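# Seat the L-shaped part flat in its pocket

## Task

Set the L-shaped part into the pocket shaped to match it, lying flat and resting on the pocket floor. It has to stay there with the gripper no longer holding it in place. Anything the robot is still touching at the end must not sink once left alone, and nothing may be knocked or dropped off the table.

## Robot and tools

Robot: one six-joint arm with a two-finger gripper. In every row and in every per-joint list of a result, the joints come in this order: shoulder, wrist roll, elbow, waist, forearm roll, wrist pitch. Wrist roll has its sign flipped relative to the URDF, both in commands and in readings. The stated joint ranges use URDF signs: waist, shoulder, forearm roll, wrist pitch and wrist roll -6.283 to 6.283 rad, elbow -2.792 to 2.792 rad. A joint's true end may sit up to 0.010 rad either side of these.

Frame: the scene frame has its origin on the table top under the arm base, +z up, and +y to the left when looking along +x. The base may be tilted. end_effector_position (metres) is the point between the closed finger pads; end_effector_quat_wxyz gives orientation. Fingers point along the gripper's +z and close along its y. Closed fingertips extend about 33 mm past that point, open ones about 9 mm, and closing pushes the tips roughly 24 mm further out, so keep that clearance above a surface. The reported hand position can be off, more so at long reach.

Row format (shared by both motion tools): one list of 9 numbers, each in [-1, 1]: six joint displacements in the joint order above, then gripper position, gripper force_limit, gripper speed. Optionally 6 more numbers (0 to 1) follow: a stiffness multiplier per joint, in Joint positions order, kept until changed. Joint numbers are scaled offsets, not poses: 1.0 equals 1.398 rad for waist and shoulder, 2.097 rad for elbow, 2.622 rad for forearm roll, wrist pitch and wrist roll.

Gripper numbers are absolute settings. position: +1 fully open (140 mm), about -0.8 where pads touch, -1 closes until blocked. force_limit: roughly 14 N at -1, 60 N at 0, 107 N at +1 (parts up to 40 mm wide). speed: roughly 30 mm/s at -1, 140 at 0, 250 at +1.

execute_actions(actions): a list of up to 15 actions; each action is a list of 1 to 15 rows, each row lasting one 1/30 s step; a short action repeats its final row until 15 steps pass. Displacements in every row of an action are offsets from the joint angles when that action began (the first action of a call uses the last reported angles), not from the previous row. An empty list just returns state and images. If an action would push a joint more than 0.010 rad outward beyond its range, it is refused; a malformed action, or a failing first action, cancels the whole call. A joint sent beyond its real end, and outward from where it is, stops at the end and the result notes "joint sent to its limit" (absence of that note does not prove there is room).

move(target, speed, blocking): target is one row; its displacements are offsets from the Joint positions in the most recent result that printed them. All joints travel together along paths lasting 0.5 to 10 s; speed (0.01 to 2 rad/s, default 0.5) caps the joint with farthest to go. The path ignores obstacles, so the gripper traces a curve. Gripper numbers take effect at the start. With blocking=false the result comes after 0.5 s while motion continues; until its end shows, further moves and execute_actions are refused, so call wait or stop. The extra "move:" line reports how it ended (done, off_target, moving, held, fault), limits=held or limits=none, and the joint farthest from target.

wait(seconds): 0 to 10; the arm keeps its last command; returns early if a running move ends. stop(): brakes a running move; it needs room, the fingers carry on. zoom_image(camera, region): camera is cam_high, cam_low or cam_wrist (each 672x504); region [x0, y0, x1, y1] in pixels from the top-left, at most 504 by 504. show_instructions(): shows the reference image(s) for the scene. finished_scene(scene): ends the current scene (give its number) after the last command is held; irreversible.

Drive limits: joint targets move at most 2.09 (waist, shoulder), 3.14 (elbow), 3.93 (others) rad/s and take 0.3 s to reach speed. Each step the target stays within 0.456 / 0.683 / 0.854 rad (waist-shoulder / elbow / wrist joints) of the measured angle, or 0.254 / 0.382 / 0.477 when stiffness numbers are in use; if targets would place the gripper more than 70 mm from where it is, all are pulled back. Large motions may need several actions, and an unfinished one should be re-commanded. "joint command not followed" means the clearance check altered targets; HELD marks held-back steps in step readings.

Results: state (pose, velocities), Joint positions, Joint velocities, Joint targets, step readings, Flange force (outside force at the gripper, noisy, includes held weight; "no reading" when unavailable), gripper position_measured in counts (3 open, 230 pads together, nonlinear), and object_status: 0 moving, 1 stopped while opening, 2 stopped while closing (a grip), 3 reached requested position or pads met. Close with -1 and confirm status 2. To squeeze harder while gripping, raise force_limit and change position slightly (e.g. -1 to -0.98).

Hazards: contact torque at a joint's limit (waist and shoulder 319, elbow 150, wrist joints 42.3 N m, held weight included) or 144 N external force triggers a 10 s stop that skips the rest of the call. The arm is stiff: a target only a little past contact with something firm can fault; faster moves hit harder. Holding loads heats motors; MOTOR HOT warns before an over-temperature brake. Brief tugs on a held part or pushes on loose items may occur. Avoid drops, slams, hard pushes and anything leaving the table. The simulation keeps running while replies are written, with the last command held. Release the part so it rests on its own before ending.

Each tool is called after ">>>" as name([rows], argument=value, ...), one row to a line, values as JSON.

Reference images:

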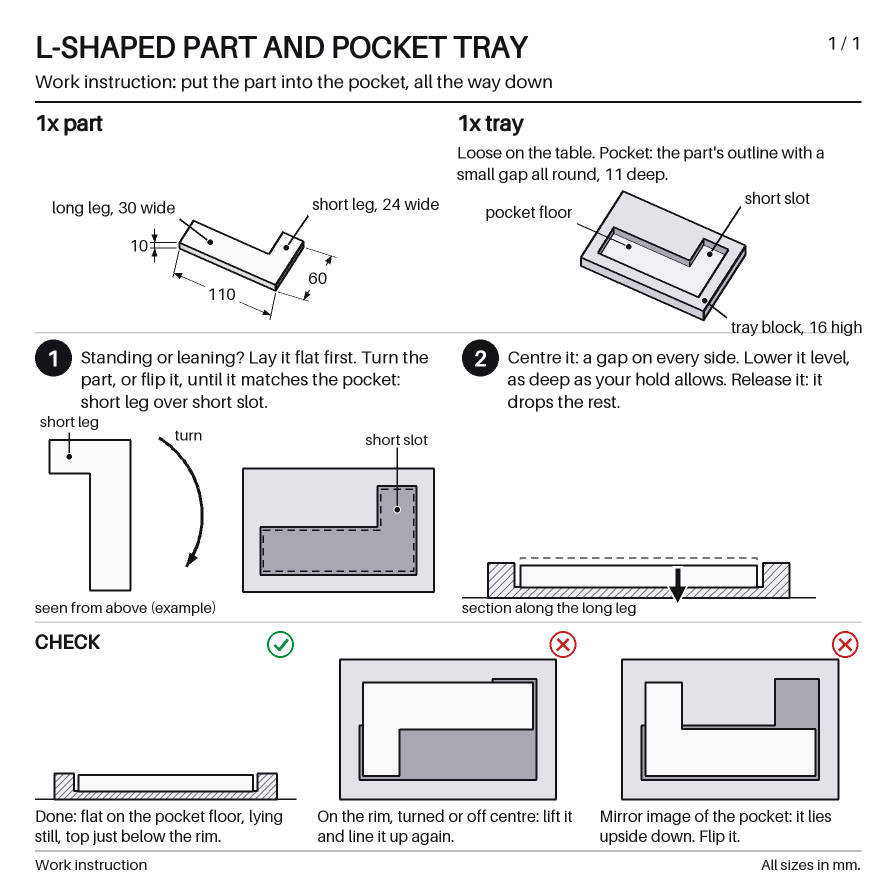

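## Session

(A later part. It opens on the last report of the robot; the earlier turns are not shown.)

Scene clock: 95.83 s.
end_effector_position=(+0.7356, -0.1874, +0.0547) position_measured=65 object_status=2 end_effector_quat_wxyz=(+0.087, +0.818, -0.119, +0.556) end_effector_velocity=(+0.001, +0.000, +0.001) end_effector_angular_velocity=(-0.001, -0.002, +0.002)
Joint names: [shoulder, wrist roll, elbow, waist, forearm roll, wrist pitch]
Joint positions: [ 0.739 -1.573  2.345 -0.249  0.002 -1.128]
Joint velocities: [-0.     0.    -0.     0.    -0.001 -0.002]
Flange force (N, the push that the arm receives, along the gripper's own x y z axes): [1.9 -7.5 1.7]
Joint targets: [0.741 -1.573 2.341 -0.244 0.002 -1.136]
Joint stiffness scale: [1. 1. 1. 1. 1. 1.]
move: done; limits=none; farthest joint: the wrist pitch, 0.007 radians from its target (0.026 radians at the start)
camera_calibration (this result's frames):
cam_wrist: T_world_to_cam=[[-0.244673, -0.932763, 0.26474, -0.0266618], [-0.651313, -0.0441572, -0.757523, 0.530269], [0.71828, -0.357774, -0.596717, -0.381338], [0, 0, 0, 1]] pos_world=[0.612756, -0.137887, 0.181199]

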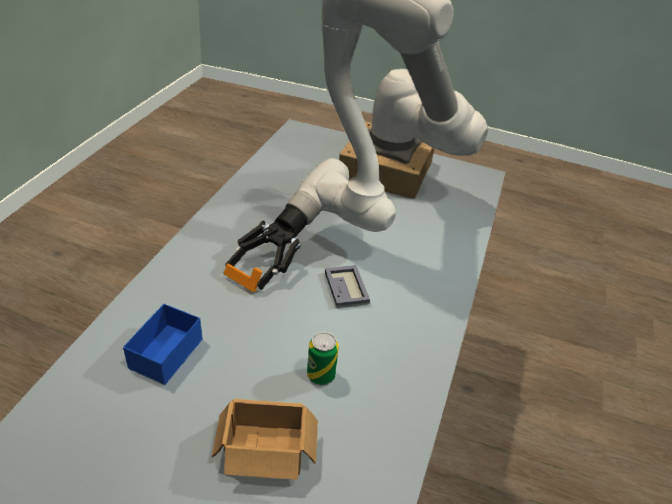

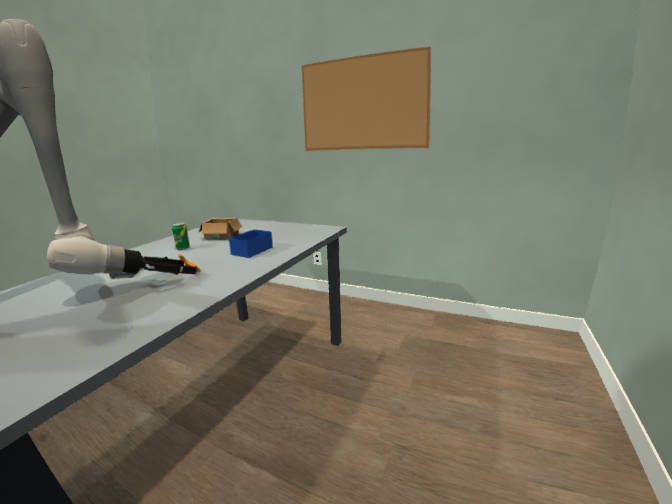

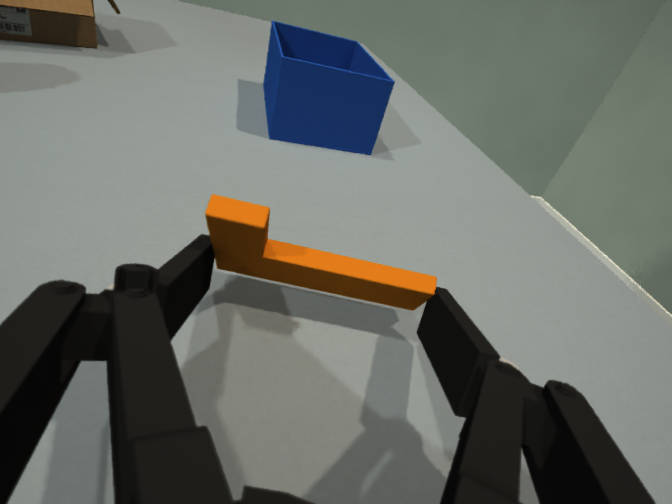

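>>> move(target=[0.0112, 0.0, -0.003, 0.0036, 0, -0.0072, -1, 0, -0.7], speed=0.03)

>>> zoom_image(camera="cam_low", region=[120, 230, 220, 290])

Scene clock: 97.40 s.
end_effector_position=(+0.7351, -0.1873, +0.0486) position_measured=65 object_status=2 end_effector_quat_wxyz=(+0.087, +0.818, -0.119, +0.556) end_effector_velocity=(+0.000, -0.001, +0.001) end_effector_angular_velocity=(-0.000, -0.002, -0.001)
Joint names: [shoulder, wrist roll, elbow, waist, forearm roll, wrist pitch]
Joint positions: [ 0.752 -1.573  2.344 -0.249  0.002 -1.14 ]
Joint velocities: [ 0.    -0.    -0.    -0.001  0.001 -0.002]
Flange force (N, the push that the arm receives, along the gripper's own x y z axes): [3.2 -7.7 0.9]
Joint targets: [0.754 -1.573 2.339 -0.244 0.002 -1.147]
Joint stiffness scale: [1. 1. 1. 1. 1. 1.]
move: done; limits=none; farthest joint: the wrist pitch, 0.007 radians from its target (0.018 radians at the start)
camera_calibration (this result's frames):
cam_wrist: T_world_to_cam=[[-0.244592, -0.932782, 0.26475, -0.0251666], [-0.651561, -0.0440963, -0.757313, 0.525471], [0.718083, -0.357734, -0.596979, -0.384418], [0, 0, 0, 1]] pos_world=[0.612265, -0.137823, 0.17512]

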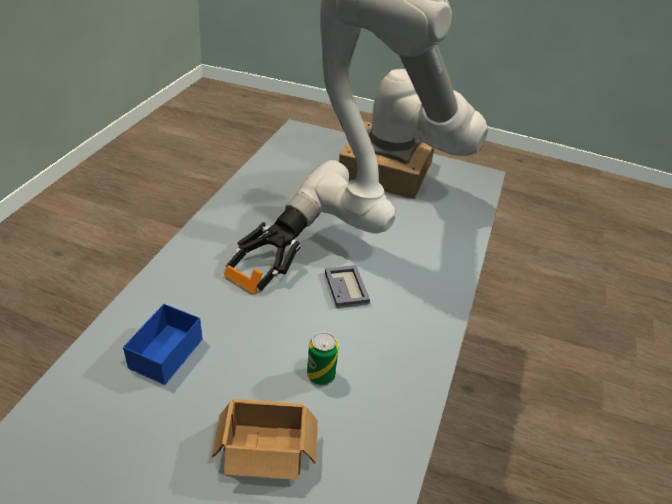

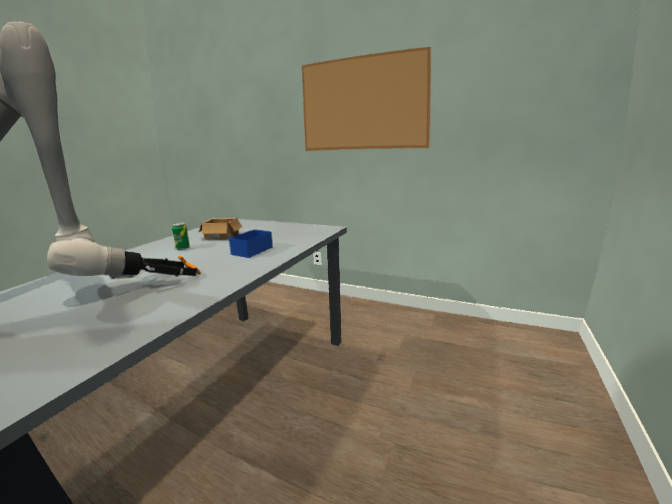

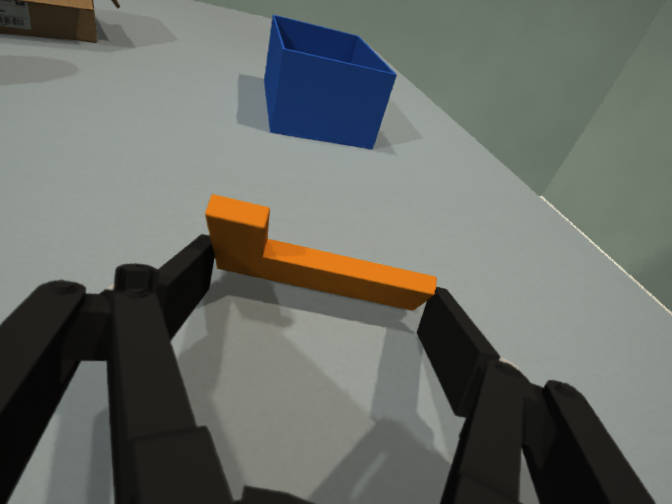

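Region (120, 230, 220, 290) of cam_low's 672x504 image, scaled by 5.040, with more detail than that image has; it fills the top 302 rows of this view, and the rest is white.

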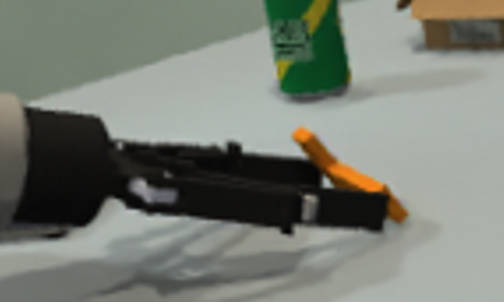

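>>> move(target=[0.003, 0.0, -0.0024, 0.0036, 0, -0.0035, 1, 0, -0.8], speed=0.03)

Scene clock: 98.80 s.
end_effector_position=(+0.7351, -0.1873, +0.0478) position_measured=3 object_status=3 end_effector_quat_wxyz=(+0.087, +0.818, -0.119, +0.556) end_effector_velocity=(-0.000, +0.001, -0.000) end_effector_angular_velocity=(-0.000, +0.001, +0.003)
Joint names: [shoulder, wrist roll, elbow, waist, forearm roll, wrist pitch]
Joint positions: [ 0.754 -1.573  2.344 -0.249  0.002 -1.142]
Joint velocities: [-0.     0.     0.001  0.    -0.002 -0.   ]
Flange force (N, the push that the arm receives, along the gripper's own x y z axes): [1.1 -6.2 1.6]
Joint targets: [0.756 -1.573 2.339 -0.244 0.002 -1.149]
Joint stiffness scale: [1. 1. 1. 1. 1. 1.]
move: done; limits=none; farthest joint: the wrist pitch, 0.007 radians from its target (0.009 radians at the start)
camera_calibration (this result's frames):
cam_wrist: T_world_to_cam=[[-0.244677, -0.932755, 0.264766, -0.0249013], [-0.651306, -0.0441791, -0.757528, 0.524684], [0.718285, -0.357793, -0.5967, -0.385075], [0, 0, 0, 1]] pos_world=[0.612231, -0.137824, 0.174282]

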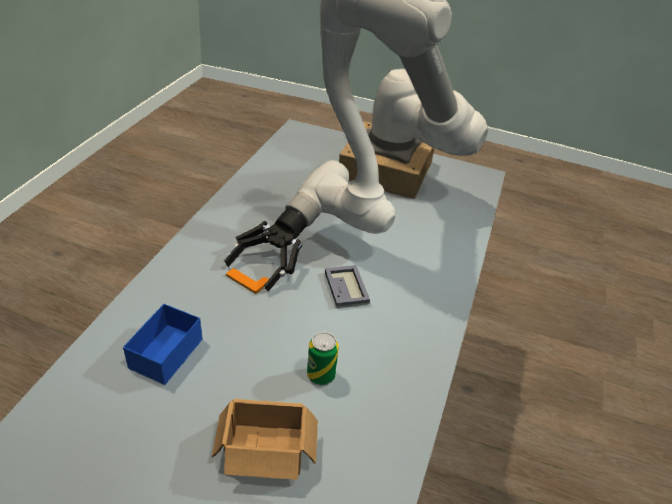

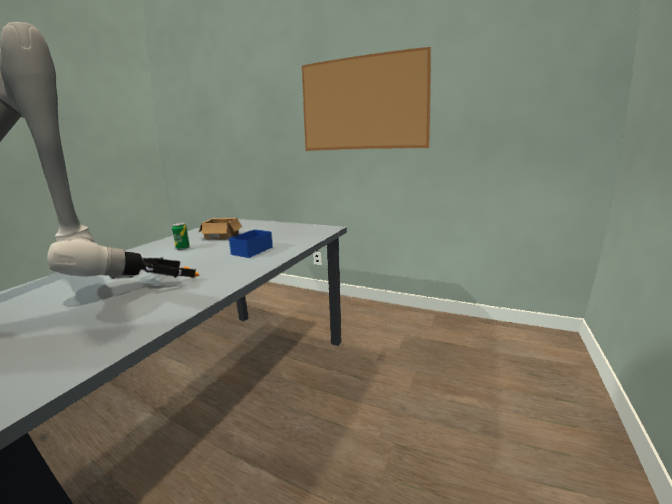

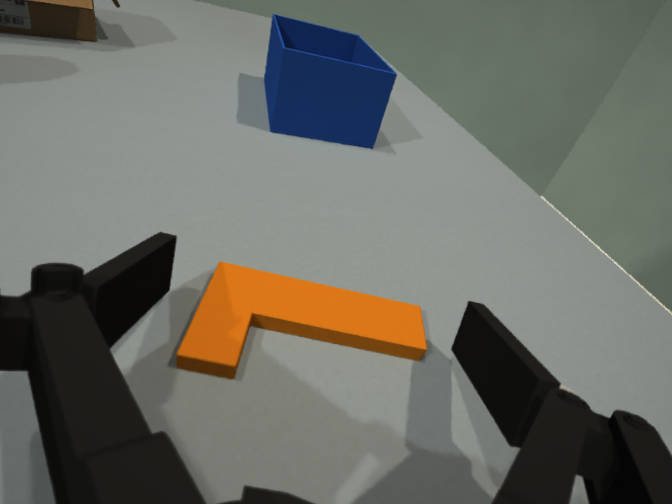

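>>> move(target=[-0.2897, 0.0, -0.122, 0.0, 0, 0.4712, 1, 0, 0], speed=1.0)

Scene clock: 105.23 s.
end_effector_position=(+0.7410, -0.1869, +0.1612) position_measured=3 object_status=3 end_effector_quat_wxyz=(+0.050, +0.942, -0.139, +0.302) end_effector_velocity=(-0.000, +0.000, -0.000) end_effector_angular_velocity=(+0.000, +0.001, +0.001)
Joint names: [shoulder, wrist roll, elbow, waist, forearm roll, wrist pitch]
Joint positions: [ 0.351 -1.573  2.092 -0.249  0.002  0.086]
Joint velocities: [-0.     0.    -0.     0.    -0.     0.001]
Flange force (N, the push that the arm receives, along the gripper's own x y z axes): no reading
Joint targets: [0.349 -1.573 2.088 -0.249 0.002 0.093]
Joint stiffness scale: [1. 1. 1. 1. 1. 1.]
move: done; limits=none; farthest joint: the wrist pitch, 0.007 radians from its target (1.235 radians at the start)
camera_calibration (this result's frames):
cam_wrist: T_world_to_cam=[[-0.119271, -0.971831, 0.203272, -0.143389], [-0.950903, 0.0529223, -0.304931, 0.78161], [0.285584, -0.229661, -0.930429, 0.0769311], [0, 0, 0, 1]] pos_world=[0.704163, -0.163046, 0.339063]

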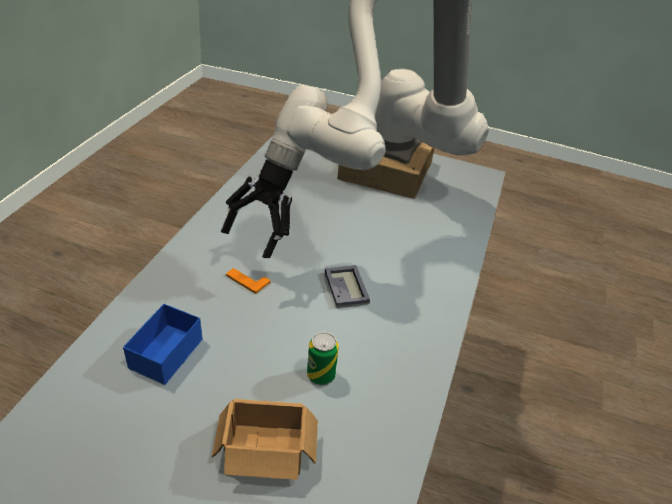

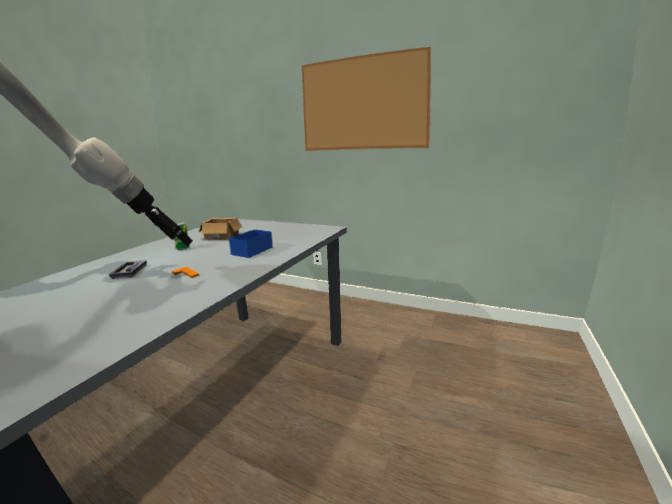

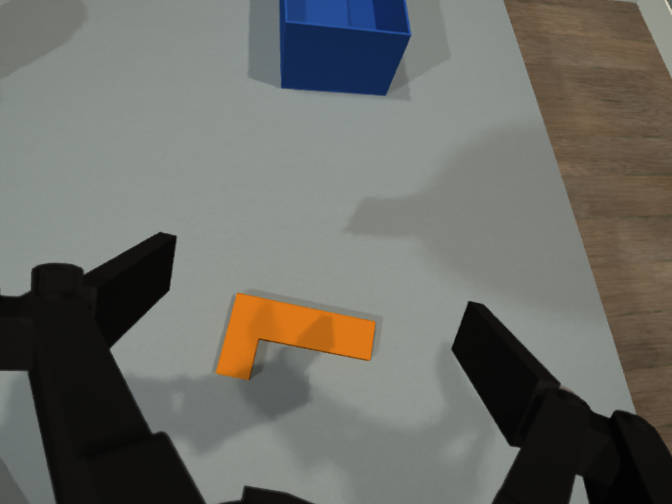

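>>> move(target=[0.1877, 0.005, -0.1887, 0.0, 0.0063, 0.2887, 1, 0, 0], speed=0.7)

Scene clock: 109.63 s.
end_effector_position=(+0.7445, -0.1849, +0.0767) position_measured=3 object_status=3 end_effector_quat_wxyz=(+0.001, +0.989, -0.148, +0.001) end_effector_velocity=(-0.001, +0.001, -0.000) end_effector_angular_velocity=(+0.001, +0.002, +0.001)
Joint names: [shoulder, wrist roll, elbow, waist, forearm roll, wrist pitch]
Joint positions: [ 0.611 -1.563  1.701 -0.249  0.016  0.836]
Joint velocities: [-0.     0.     0.001  0.001  0.     0.001]
Flange force (N, the push that the arm receives, along the gripper's own x y z axes): [6.6 -5.6 -0.1]
Joint targets: [0.613 -1.560 1.697 -0.249 0.018 0.843]
Joint stiffness scale: [1. 1. 1. 1. 1. 1.]
move: done; limits=none; farthest joint: the wrist pitch, 0.007 radians from its target (0.757 radians at the start)
camera_calibration (this result's frames):
cam_wrist: T_world_to_cam=[[-0.0424782, -0.997304, 0.0598299, -0.174809], [-0.956284, 0.0579274, 0.286645, 0.718624], [-0.289339, -0.0450382, -0.956167, 0.461868], [0, 0, 0, 1]] pos_world=[0.813419, -0.195164, 0.246091]

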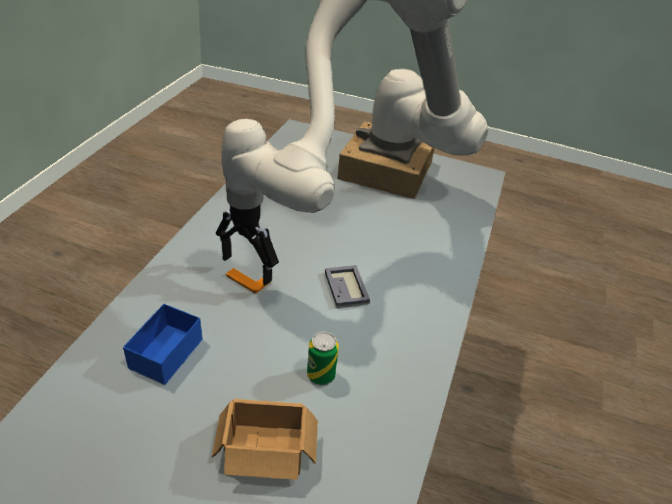

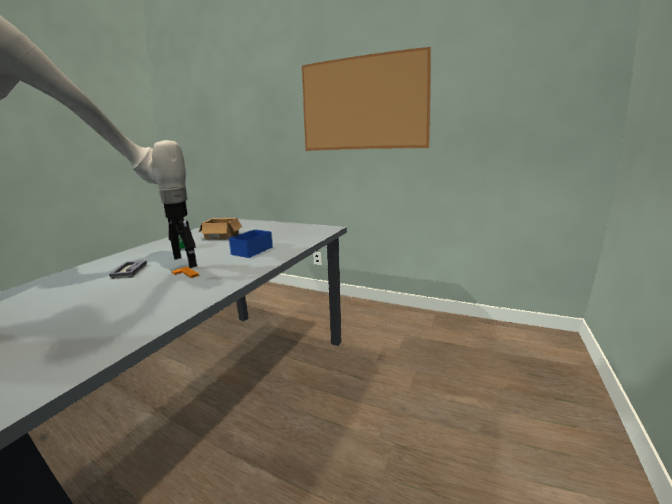

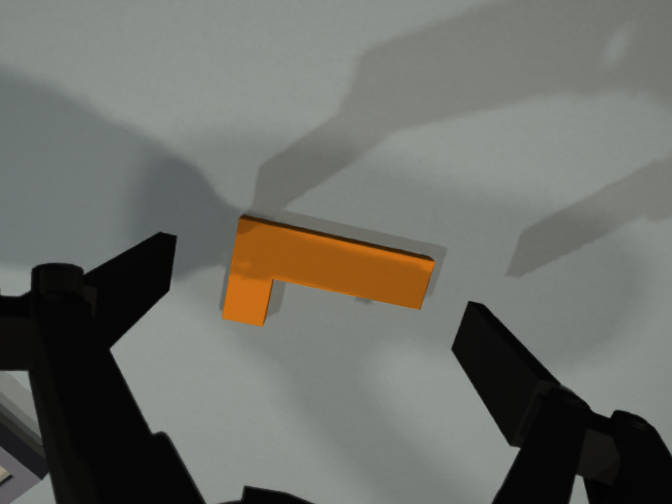

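>>> move(target=[0.0284, 0.001, -0.0025, -0.0082, 0.0008, -0.0166, 1, 0, 0], speed=0.08)

>>> zoom_image(camera="cam_low", region=[140, 230, 230, 290])

Scene clock: 113.53 s.
end_effector_position=(+0.7474, -0.1913, +0.0480) position_measured=3 object_status=3 end_effector_quat_wxyz=(+0.001, +0.989, -0.151, +0.000) end_effector_velocity=(+0.001, -0.001, -0.000) end_effector_angular_velocity=(-0.001, -0.001, +0.001)
Joint names: [shoulder, wrist roll, elbow, waist, forearm roll, wrist pitch]
Joint positions: [ 0.649 -1.563  1.701 -0.255  0.016  0.799]
Joint velocities: [ 0.001  0.    -0.001 -0.    -0.001 -0.001]
Flange force (N, the push that the arm receives, along the gripper's own x y z axes): [5.7 -4.9 -1.4]
Joint targets: [0.651 -1.561 1.696 -0.260 0.018 0.792]
Joint stiffness scale: [1. 1. 1. 1. 1. 1.]
move: done; limits=none; farthest joint: the wrist pitch, 0.007 radians from its target (0.043 radians at the start)
camera_calibration (this result's frames):
cam_wrist: T_world_to_cam=[[-0.0489252, -0.997002, 0.0599409, -0.174394], [-0.955606, 0.064183, 0.287572, 0.730714], [-0.290557, -0.0432104, -0.955881, 0.436181], [0, 0, 0, 1]] pos_world=[0.816478, -0.201923, 0.217258]

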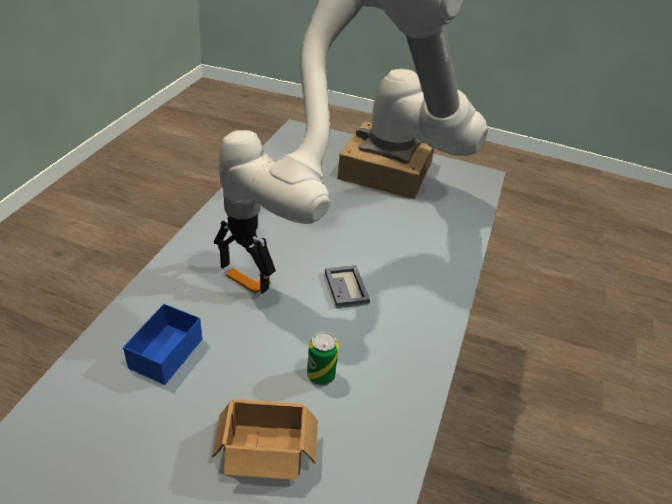

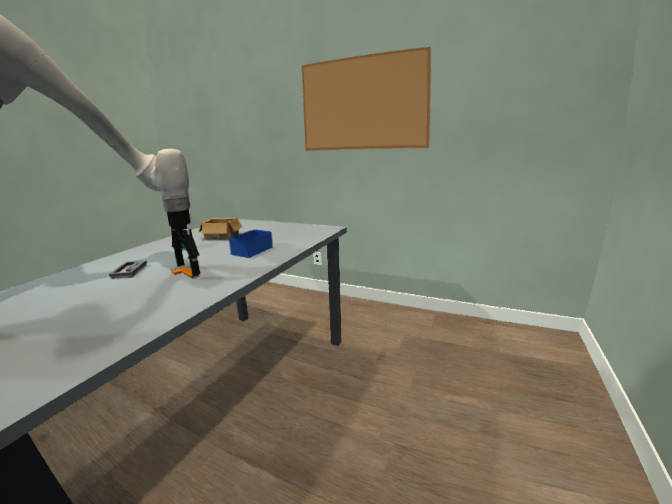

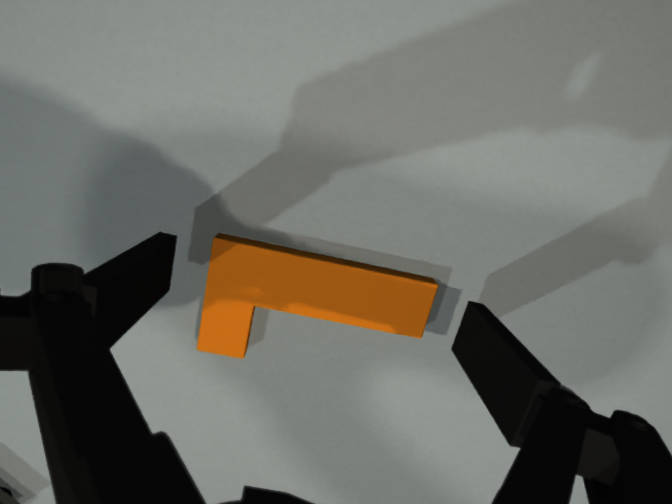

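Region (140, 230, 230, 290) of cam_low's 672x504 image, scaled by 5.600, with more detail than that image has.

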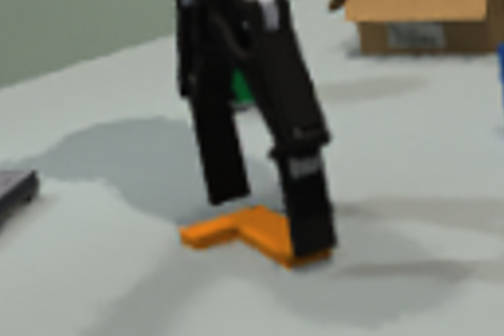

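Centred. Close the gripper.

>>> move(target=[0.0014, 0.0008, -0.0024, -0.0036, 0.0008, -0.0027, -1, 0, -0.7], speed=0.05)

>>> zoom_image(camera="cam_low", region=[140, 230, 230, 290])

Scene clock: 115.23 s.
end_effector_position=(+0.7480, -0.1914, +0.0485) position_measured=63 object_status=2 end_effector_quat_wxyz=(+0.001, +0.989, -0.151, +0.001) end_effector_velocity=(-0.000, -0.000, +0.000) end_effector_angular_velocity=(+0.000, -0.000, -0.002)
Joint names: [shoulder, wrist roll, elbow, waist, forearm roll, wrist pitch]
Joint positions: [ 0.649 -1.563  1.7   -0.255  0.016  0.799]
Joint velocities: [ 0.    -0.001 -0.    -0.001  0.    -0.   ]
Flange force (N, the push that the arm receives, along the gripper's own x y z axes): [-12.7 -5.3 -28.7]
Joint targets: [0.651 -1.561 1.696 -0.260 0.018 0.792]
Joint stiffness scale: [1. 1. 1. 1. 1. 1.]
move: done; limits=none; farthest joint: the wrist pitch, 0.007 radians from its target (0.007 radians at the start)
camera_calibration (this result's frames):
cam_wrist: T_world_to_cam=[[-0.048987, -0.996984, 0.0601967, -0.174523], [-0.955903, 0.0642708, 0.286562, 0.731416], [-0.289567, -0.0435044, -0.956169, 0.436028], [0, 0, 0, 1]] pos_world=[0.816872, -0.202037, 0.217825]

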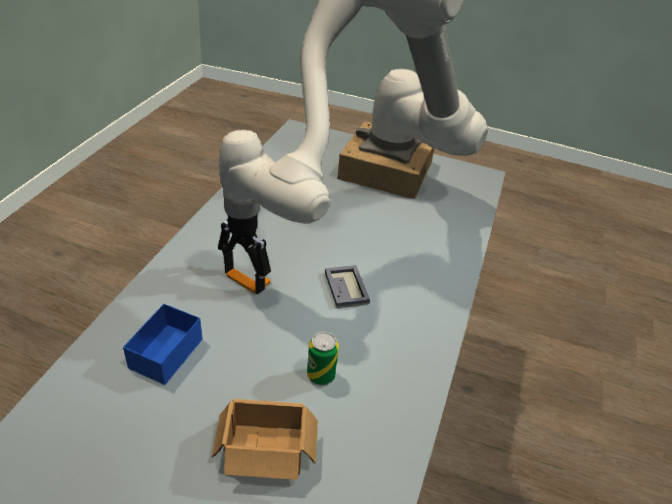

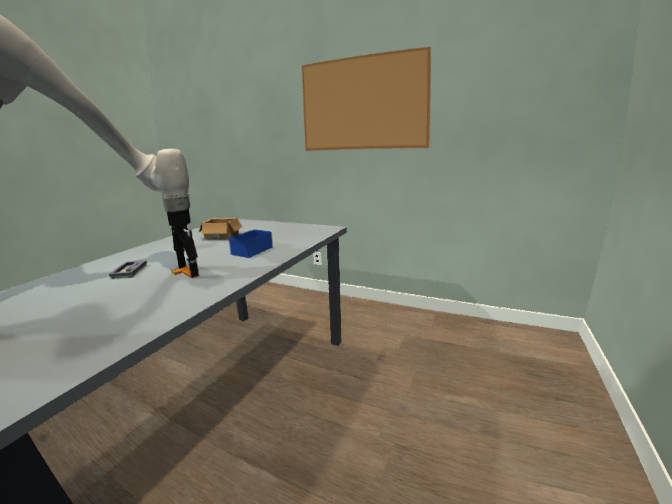

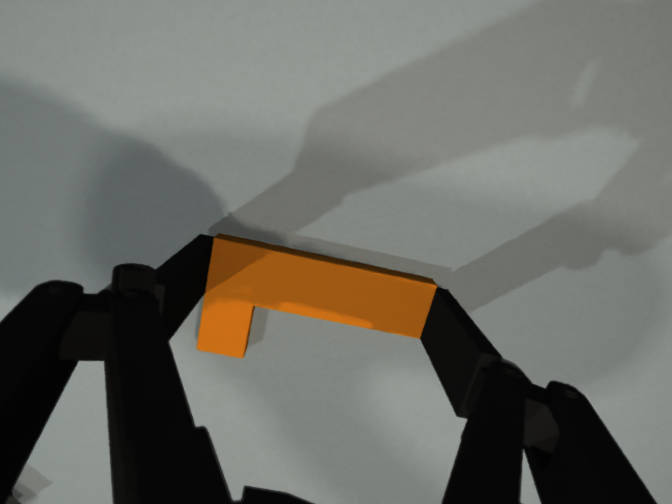

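Region (140, 230, 230, 290) of cam_low's 672x504 image, scaled by 5.600, with more detail than that image has.

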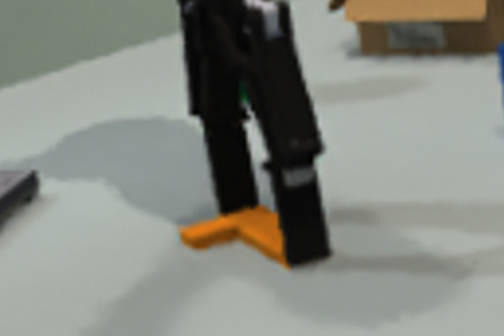

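>>> execute_actions([
  [[0.0014, 0.0008, -0.002, -0.0036, 0.0008, -0.0027, 0.64, 0, -0.5]],
  [[-0.002, 0.0008, -0.002, -0.0036, 0.0008, 0.001, 0.64, 0, -0.5],[-0.003, 0.0008, -0.002, -0.0036, 0.0008, 0.002, 0.64, 0, -0.5],[-0.004, 0.0008, -0.002, -0.0036, 0.0008, 0.003, 0.64, 0, -0.5],[-0.0048, 0.0008, -0.002, -0.0036, 0.0008, 0.004, 0.64, 0, -0.5],[-0.0053, 0.0008, -0.002, -0.0036, 0.0008, 0.005, 0.64, 0, -0.5]],
])

Scene clock: 117.60 s.
end_effector_position=(+0.7474, -0.1911, +0.0525) position_measured=48 object_status=3 end_effector_quat_wxyz=(+0.001, +0.989, -0.151, +0.001) end_effector_velocity=(-0.000, -0.000, -0.000) end_effector_angular_velocity=(+0.000, +0.001, -0.001)
Joint names: [shoulder, wrist roll, elbow, waist, forearm roll, wrist pitch]
Joint positions: [ 0.644 -1.563  1.7   -0.255  0.016  0.805]
Joint velocities: [ 0.001 -0.001 -0.001 -0.     0.     0.001]
Flange force (N, the push that the arm receives, along the gripper's own x y z axes): [4.2 -4.8 -1.7]
Flange force at the end of the 1st action (N, along the gripper's axes at the end of the call): [5.2 -5.3 -1.0]
Joint targets: [0.642 -1.561 1.696 -0.260 0.018 0.812]
Joint stiffness scale: [1. 1. 1. 1. 1. 1.]
Step readings (joint positions; steps 1 to 15: 1st action; 16 to 30: 2nd action):
0: [0.649 -1.563 1.700 -0.255 0.016 0.799]
1: [0.649 -1.563 1.700 -0.255 0.016 0.799]
2: [0.649 -1.563 1.700 -0.255 0.016 0.799]
4: [0.649 -1.563 1.700 -0.255 0.016 0.799]
8: [0.649 -1.563 1.700 -0.255 0.016 0.799]
15: [0.649 -1.563 1.700 -0.255 0.016 0.799]
16: [0.649 -1.563 1.700 -0.255 0.016 0.799]
17: [0.649 -1.563 1.700 -0.255 0.016 0.799]
19: [0.647 -1.563 1.700 -0.255 0.016 0.799]
23: [0.644 -1.563 1.700 -0.255 0.016 0.804]
30: Joint positions above
camera_calibration (this result's frames):
cam_wrist: T_world_to_cam=[[-0.0489787, -0.997, 0.0599294, -0.174487], [-0.955776, 0.0642051, 0.287, 0.729487], [-0.289987, -0.0432222, -0.956054, 0.440072], [0, 0, 0, 1]] pos_world=[0.816295, -0.20178, 0.221827]

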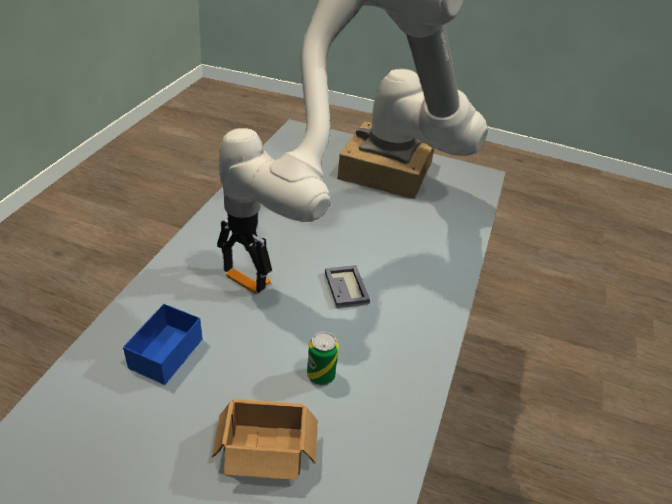

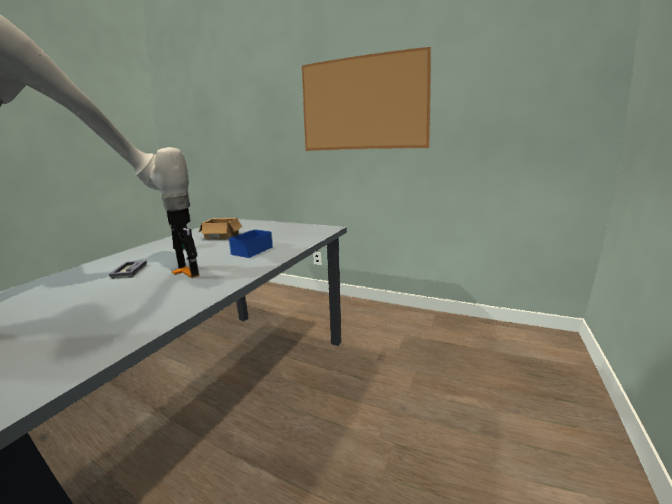

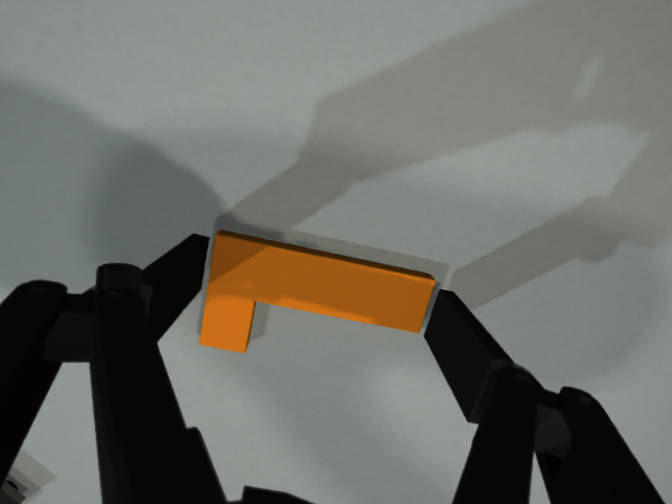

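>>> execute_actions([
  [[-0.0014, 0.0008, -0.002, -0.0036, 0.0008, 0.0027, -1, 0.2, -0.5]],
])

>>> zoom_image(camera="cam_low", region=[150, 240, 220, 285])

>>> zoom_image(camera="cam_high", region=[205, 245, 295, 305])

Scene clock: 118.93 s.
end_effector_position=(+0.7474, -0.1911, +0.0533) position_measured=66 object_status=0 end_effector_quat_wxyz=(+0.001, +0.989, -0.151, +0.001) end_effector_velocity=(+0.000, -0.001, +0.001) end_effector_angular_velocity=(-0.001, -0.001, -0.000)
Joint names: [shoulder, wrist roll, elbow, waist, forearm roll, wrist pitch]
Joint positions: [ 0.643 -1.563  1.7   -0.255  0.017  0.806]
Joint velocities: [-0.001  0.    -0.    -0.001 -0.001  0.   ]
Flange force (N, the push that the arm receives, along the gripper's own x y z axes): [4.5 -4.7 -4.6]
Joint targets: [0.642 -1.561 1.696 -0.260 0.018 0.812]
Joint stiffness scale: [1. 1. 1. 1. 1. 1.]
Step readings (joint positions):
0: [0.644 -1.563 1.700 -0.255 0.016 0.805]
1: [0.644 -1.563 1.700 -0.255 0.016 0.805]
2: [0.644 -1.563 1.700 -0.255 0.016 0.805]
4: [0.643 -1.563 1.700 -0.255 0.016 0.806]
8: [0.643 -1.563 1.700 -0.255 0.016 0.806]
15: Joint positions above
camera_calibration (this result's frames):
cam_wrist: T_world_to_cam=[[-0.0490575, -0.997001, 0.0598563, -0.174443], [-0.955809, 0.0642539, 0.286881, 0.729348], [-0.289866, -0.0431375, -0.956094, 0.440801], [0, 0, 0, 1]] pos_world=[0.816333, -0.201768, 0.222653]

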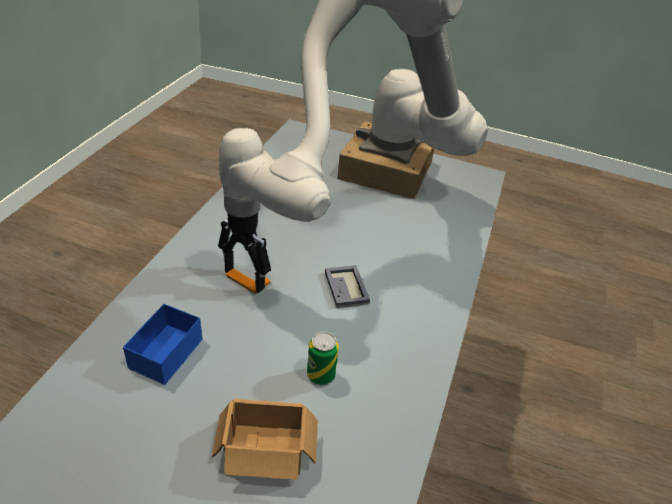

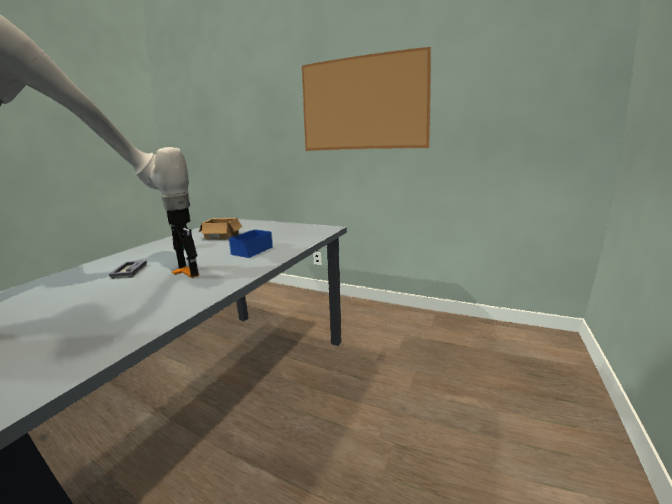

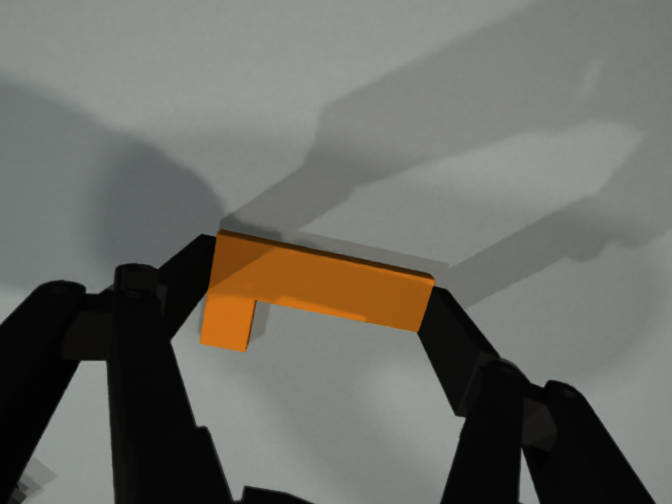

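Region (150, 240, 220, 285) of cam_low's 672x504 image, scaled by 7.200, with more detail than that image has; it fills the top 324 rows of this view, and the rest is white.

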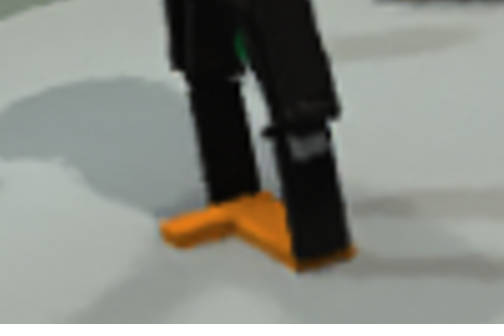

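Region (205, 245, 295, 305) of cam_high's 672x504 image, scaled by 5.600, with more detail than that image has.

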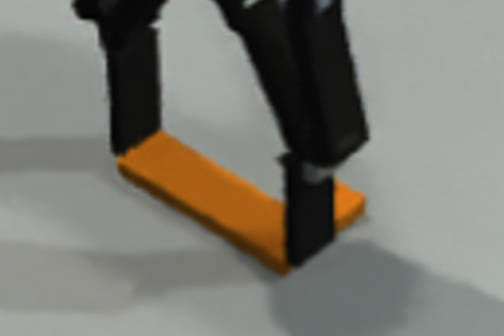

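>>> move(target=[-0.1433, 0.7983, 0.1124, 0.272, 0.0015, -0.0166, -1, 0.2, -0.5], speed=1.0)

Scene clock: 127.93 s.
end_effector_position=(+0.6484, +0.0879, +0.0992) position_measured=66 object_status=2 end_effector_quat_wxyz=(+0.001, +0.471, +0.882, -0.001) end_effector_velocity=(+0.000, -0.001, +0.000) end_effector_angular_velocity=(-0.001, -0.001, +0.001)
Joint names: [shoulder, wrist roll, elbow, waist, forearm roll, wrist pitch]
Joint positions: [0.445 0.527 1.931 0.12  0.018 0.77 ]
Joint velocities: [-0.     0.001 -0.    -0.    -0.001 -0.   ]
Flange force (N, the push that the arm receives, along the gripper's own x y z axes): [0.8 6.4 -0.7]
Joint targets: [0.442 0.530 1.936 0.126 0.020 0.763]
Joint stiffness scale: [1. 1. 1. 1. 1. 1.]
move: done; limits=none; farthest joint: the wrist pitch, 0.007 radians from its target (0.044 radians at the start)
camera_calibration (this result's frames):
cam_wrist: T_world_to_cam=[[0.663915, 0.745673, 0.0564763, -0.519032], [0.703643, -0.64849, 0.290426, -0.41013], [0.253187, -0.153079, -0.955229, 0.125489], [0, 0, 0, 1]] pos_world=[0.601406, 0.140273, 0.268296]

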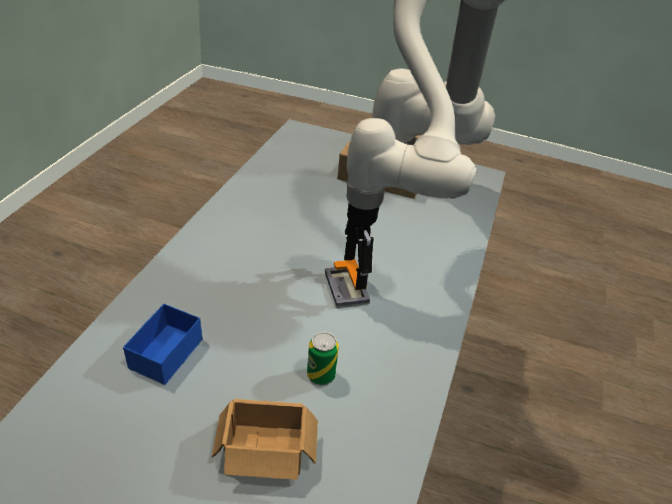

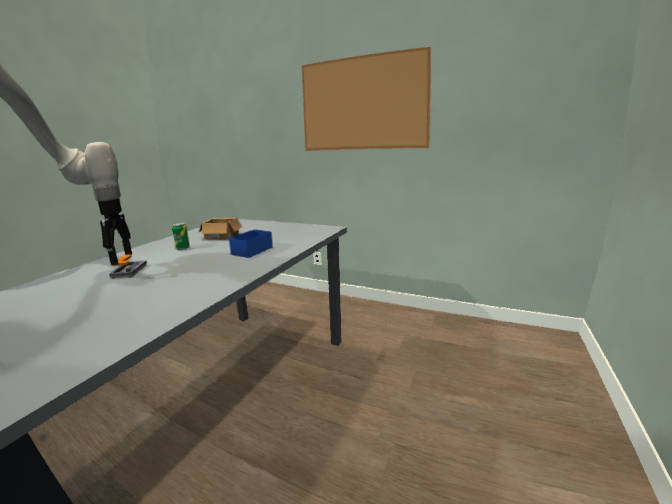

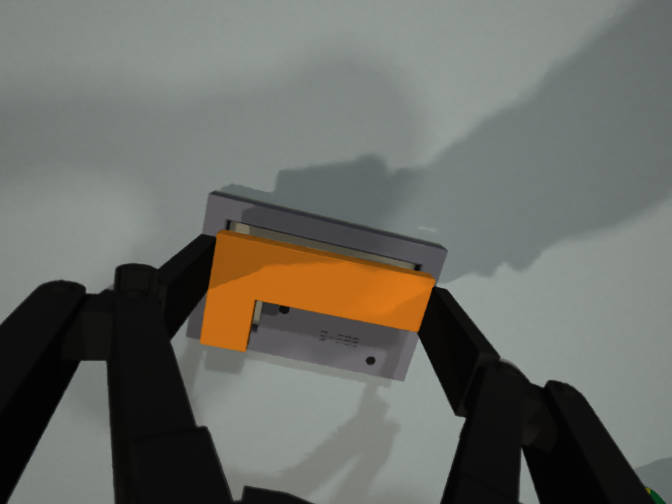

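>>> zoom_image(camera="cam_wrist", region=[180, 180, 460, 390])

Region (180, 180, 460, 390) of cam_wrist's 672x504 image, scaled by 1.800, with more detail than that image has; it fills the top 378 rows of this view, and the rest is white.

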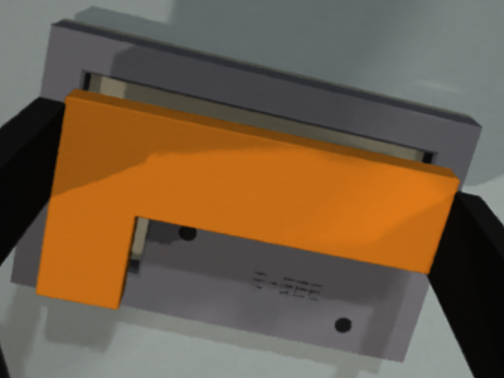

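>>> move(target=[0.0112, -0.0062, 0.0037, -0.0055, 0.0008, -0.009, -1, 0.2, -0.5], speed=0.05)

>>> zoom_image(camera="cam_wrist", region=[180, 180, 460, 390])

>>> zoom_image(camera="cam_low", region=[90, 235, 160, 285])

Scene clock: 133.80 s.
end_effector_position=(+0.6495, +0.0862, +0.0892) position_measured=66 object_status=2 end_effector_quat_wxyz=(+0.001, +0.478, +0.878, -0.001) end_effector_velocity=(+0.001, +0.000, -0.000) end_effector_angular_velocity=(-0.000, -0.002, -0.000)
Joint names: [shoulder, wrist roll, elbow, waist, forearm roll, wrist pitch]
Joint positions: [0.458 0.513 1.934 0.118 0.018 0.753]
Joint velocities: [ 0.    -0.002 -0.     0.001 -0.001 -0.002]
Flange force (N, the push that the arm receives, along the gripper's own x y z axes): [3.2 6.9 -0.7]
Joint targets: [0.460 0.510 1.939 0.113 0.020 0.746]
Joint stiffness scale: [1. 1. 1. 1. 1. 1.]
move: done; limits=none; farthest joint: the wrist pitch, 0.007 radians from its target (0.023 radians at the start)
camera_calibration (this result's frames):
cam_wrist: T_world_to_cam=[[0.675615, 0.735106, 0.0562381, -0.524577], [0.693349, -0.65946, 0.290483, -0.401379], [0.250623, -0.157262, -0.955226, 0.117449], [0, 0, 0, 1]] pos_world=[0.603272, 0.139397, 0.258285]

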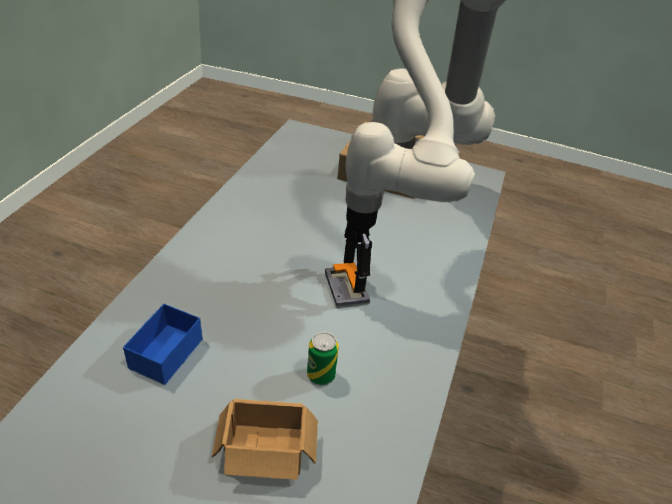

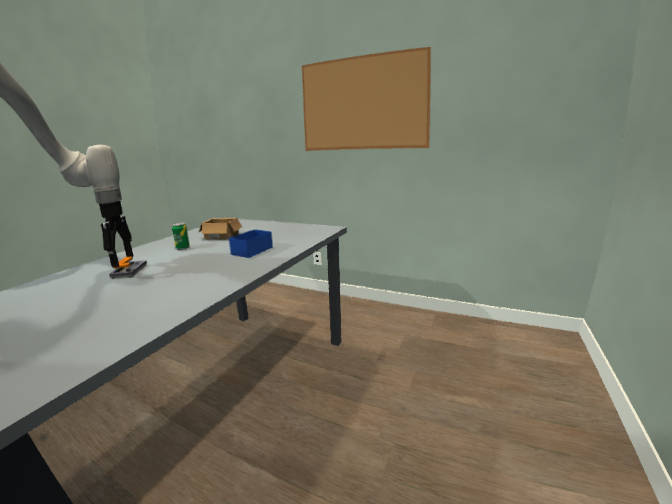

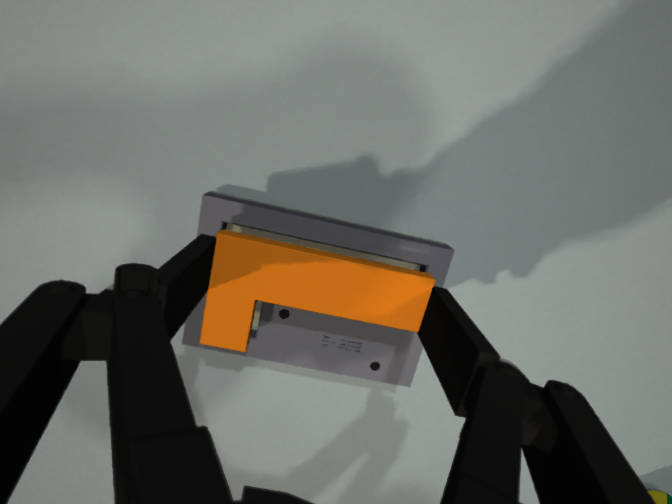

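Region (180, 180, 460, 390) of cam_wrist's 672x504 image, scaled by 1.800, with more detail than that image has; it fills the top 378 rows of this view, and the rest is white.

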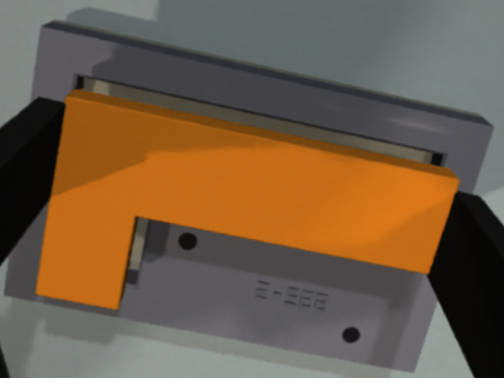

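Region (90, 235, 160, 285) of cam_low's 672x504 image, scaled by 7.200, with more detail than that image has; it fills the top 360 rows of this view, and the rest is white.

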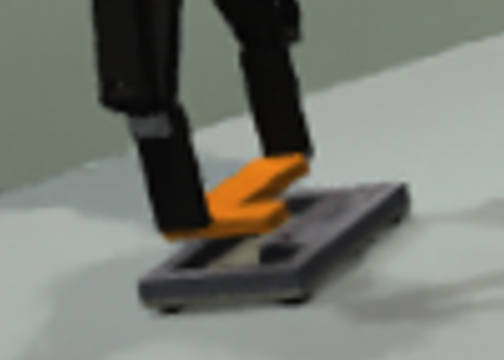

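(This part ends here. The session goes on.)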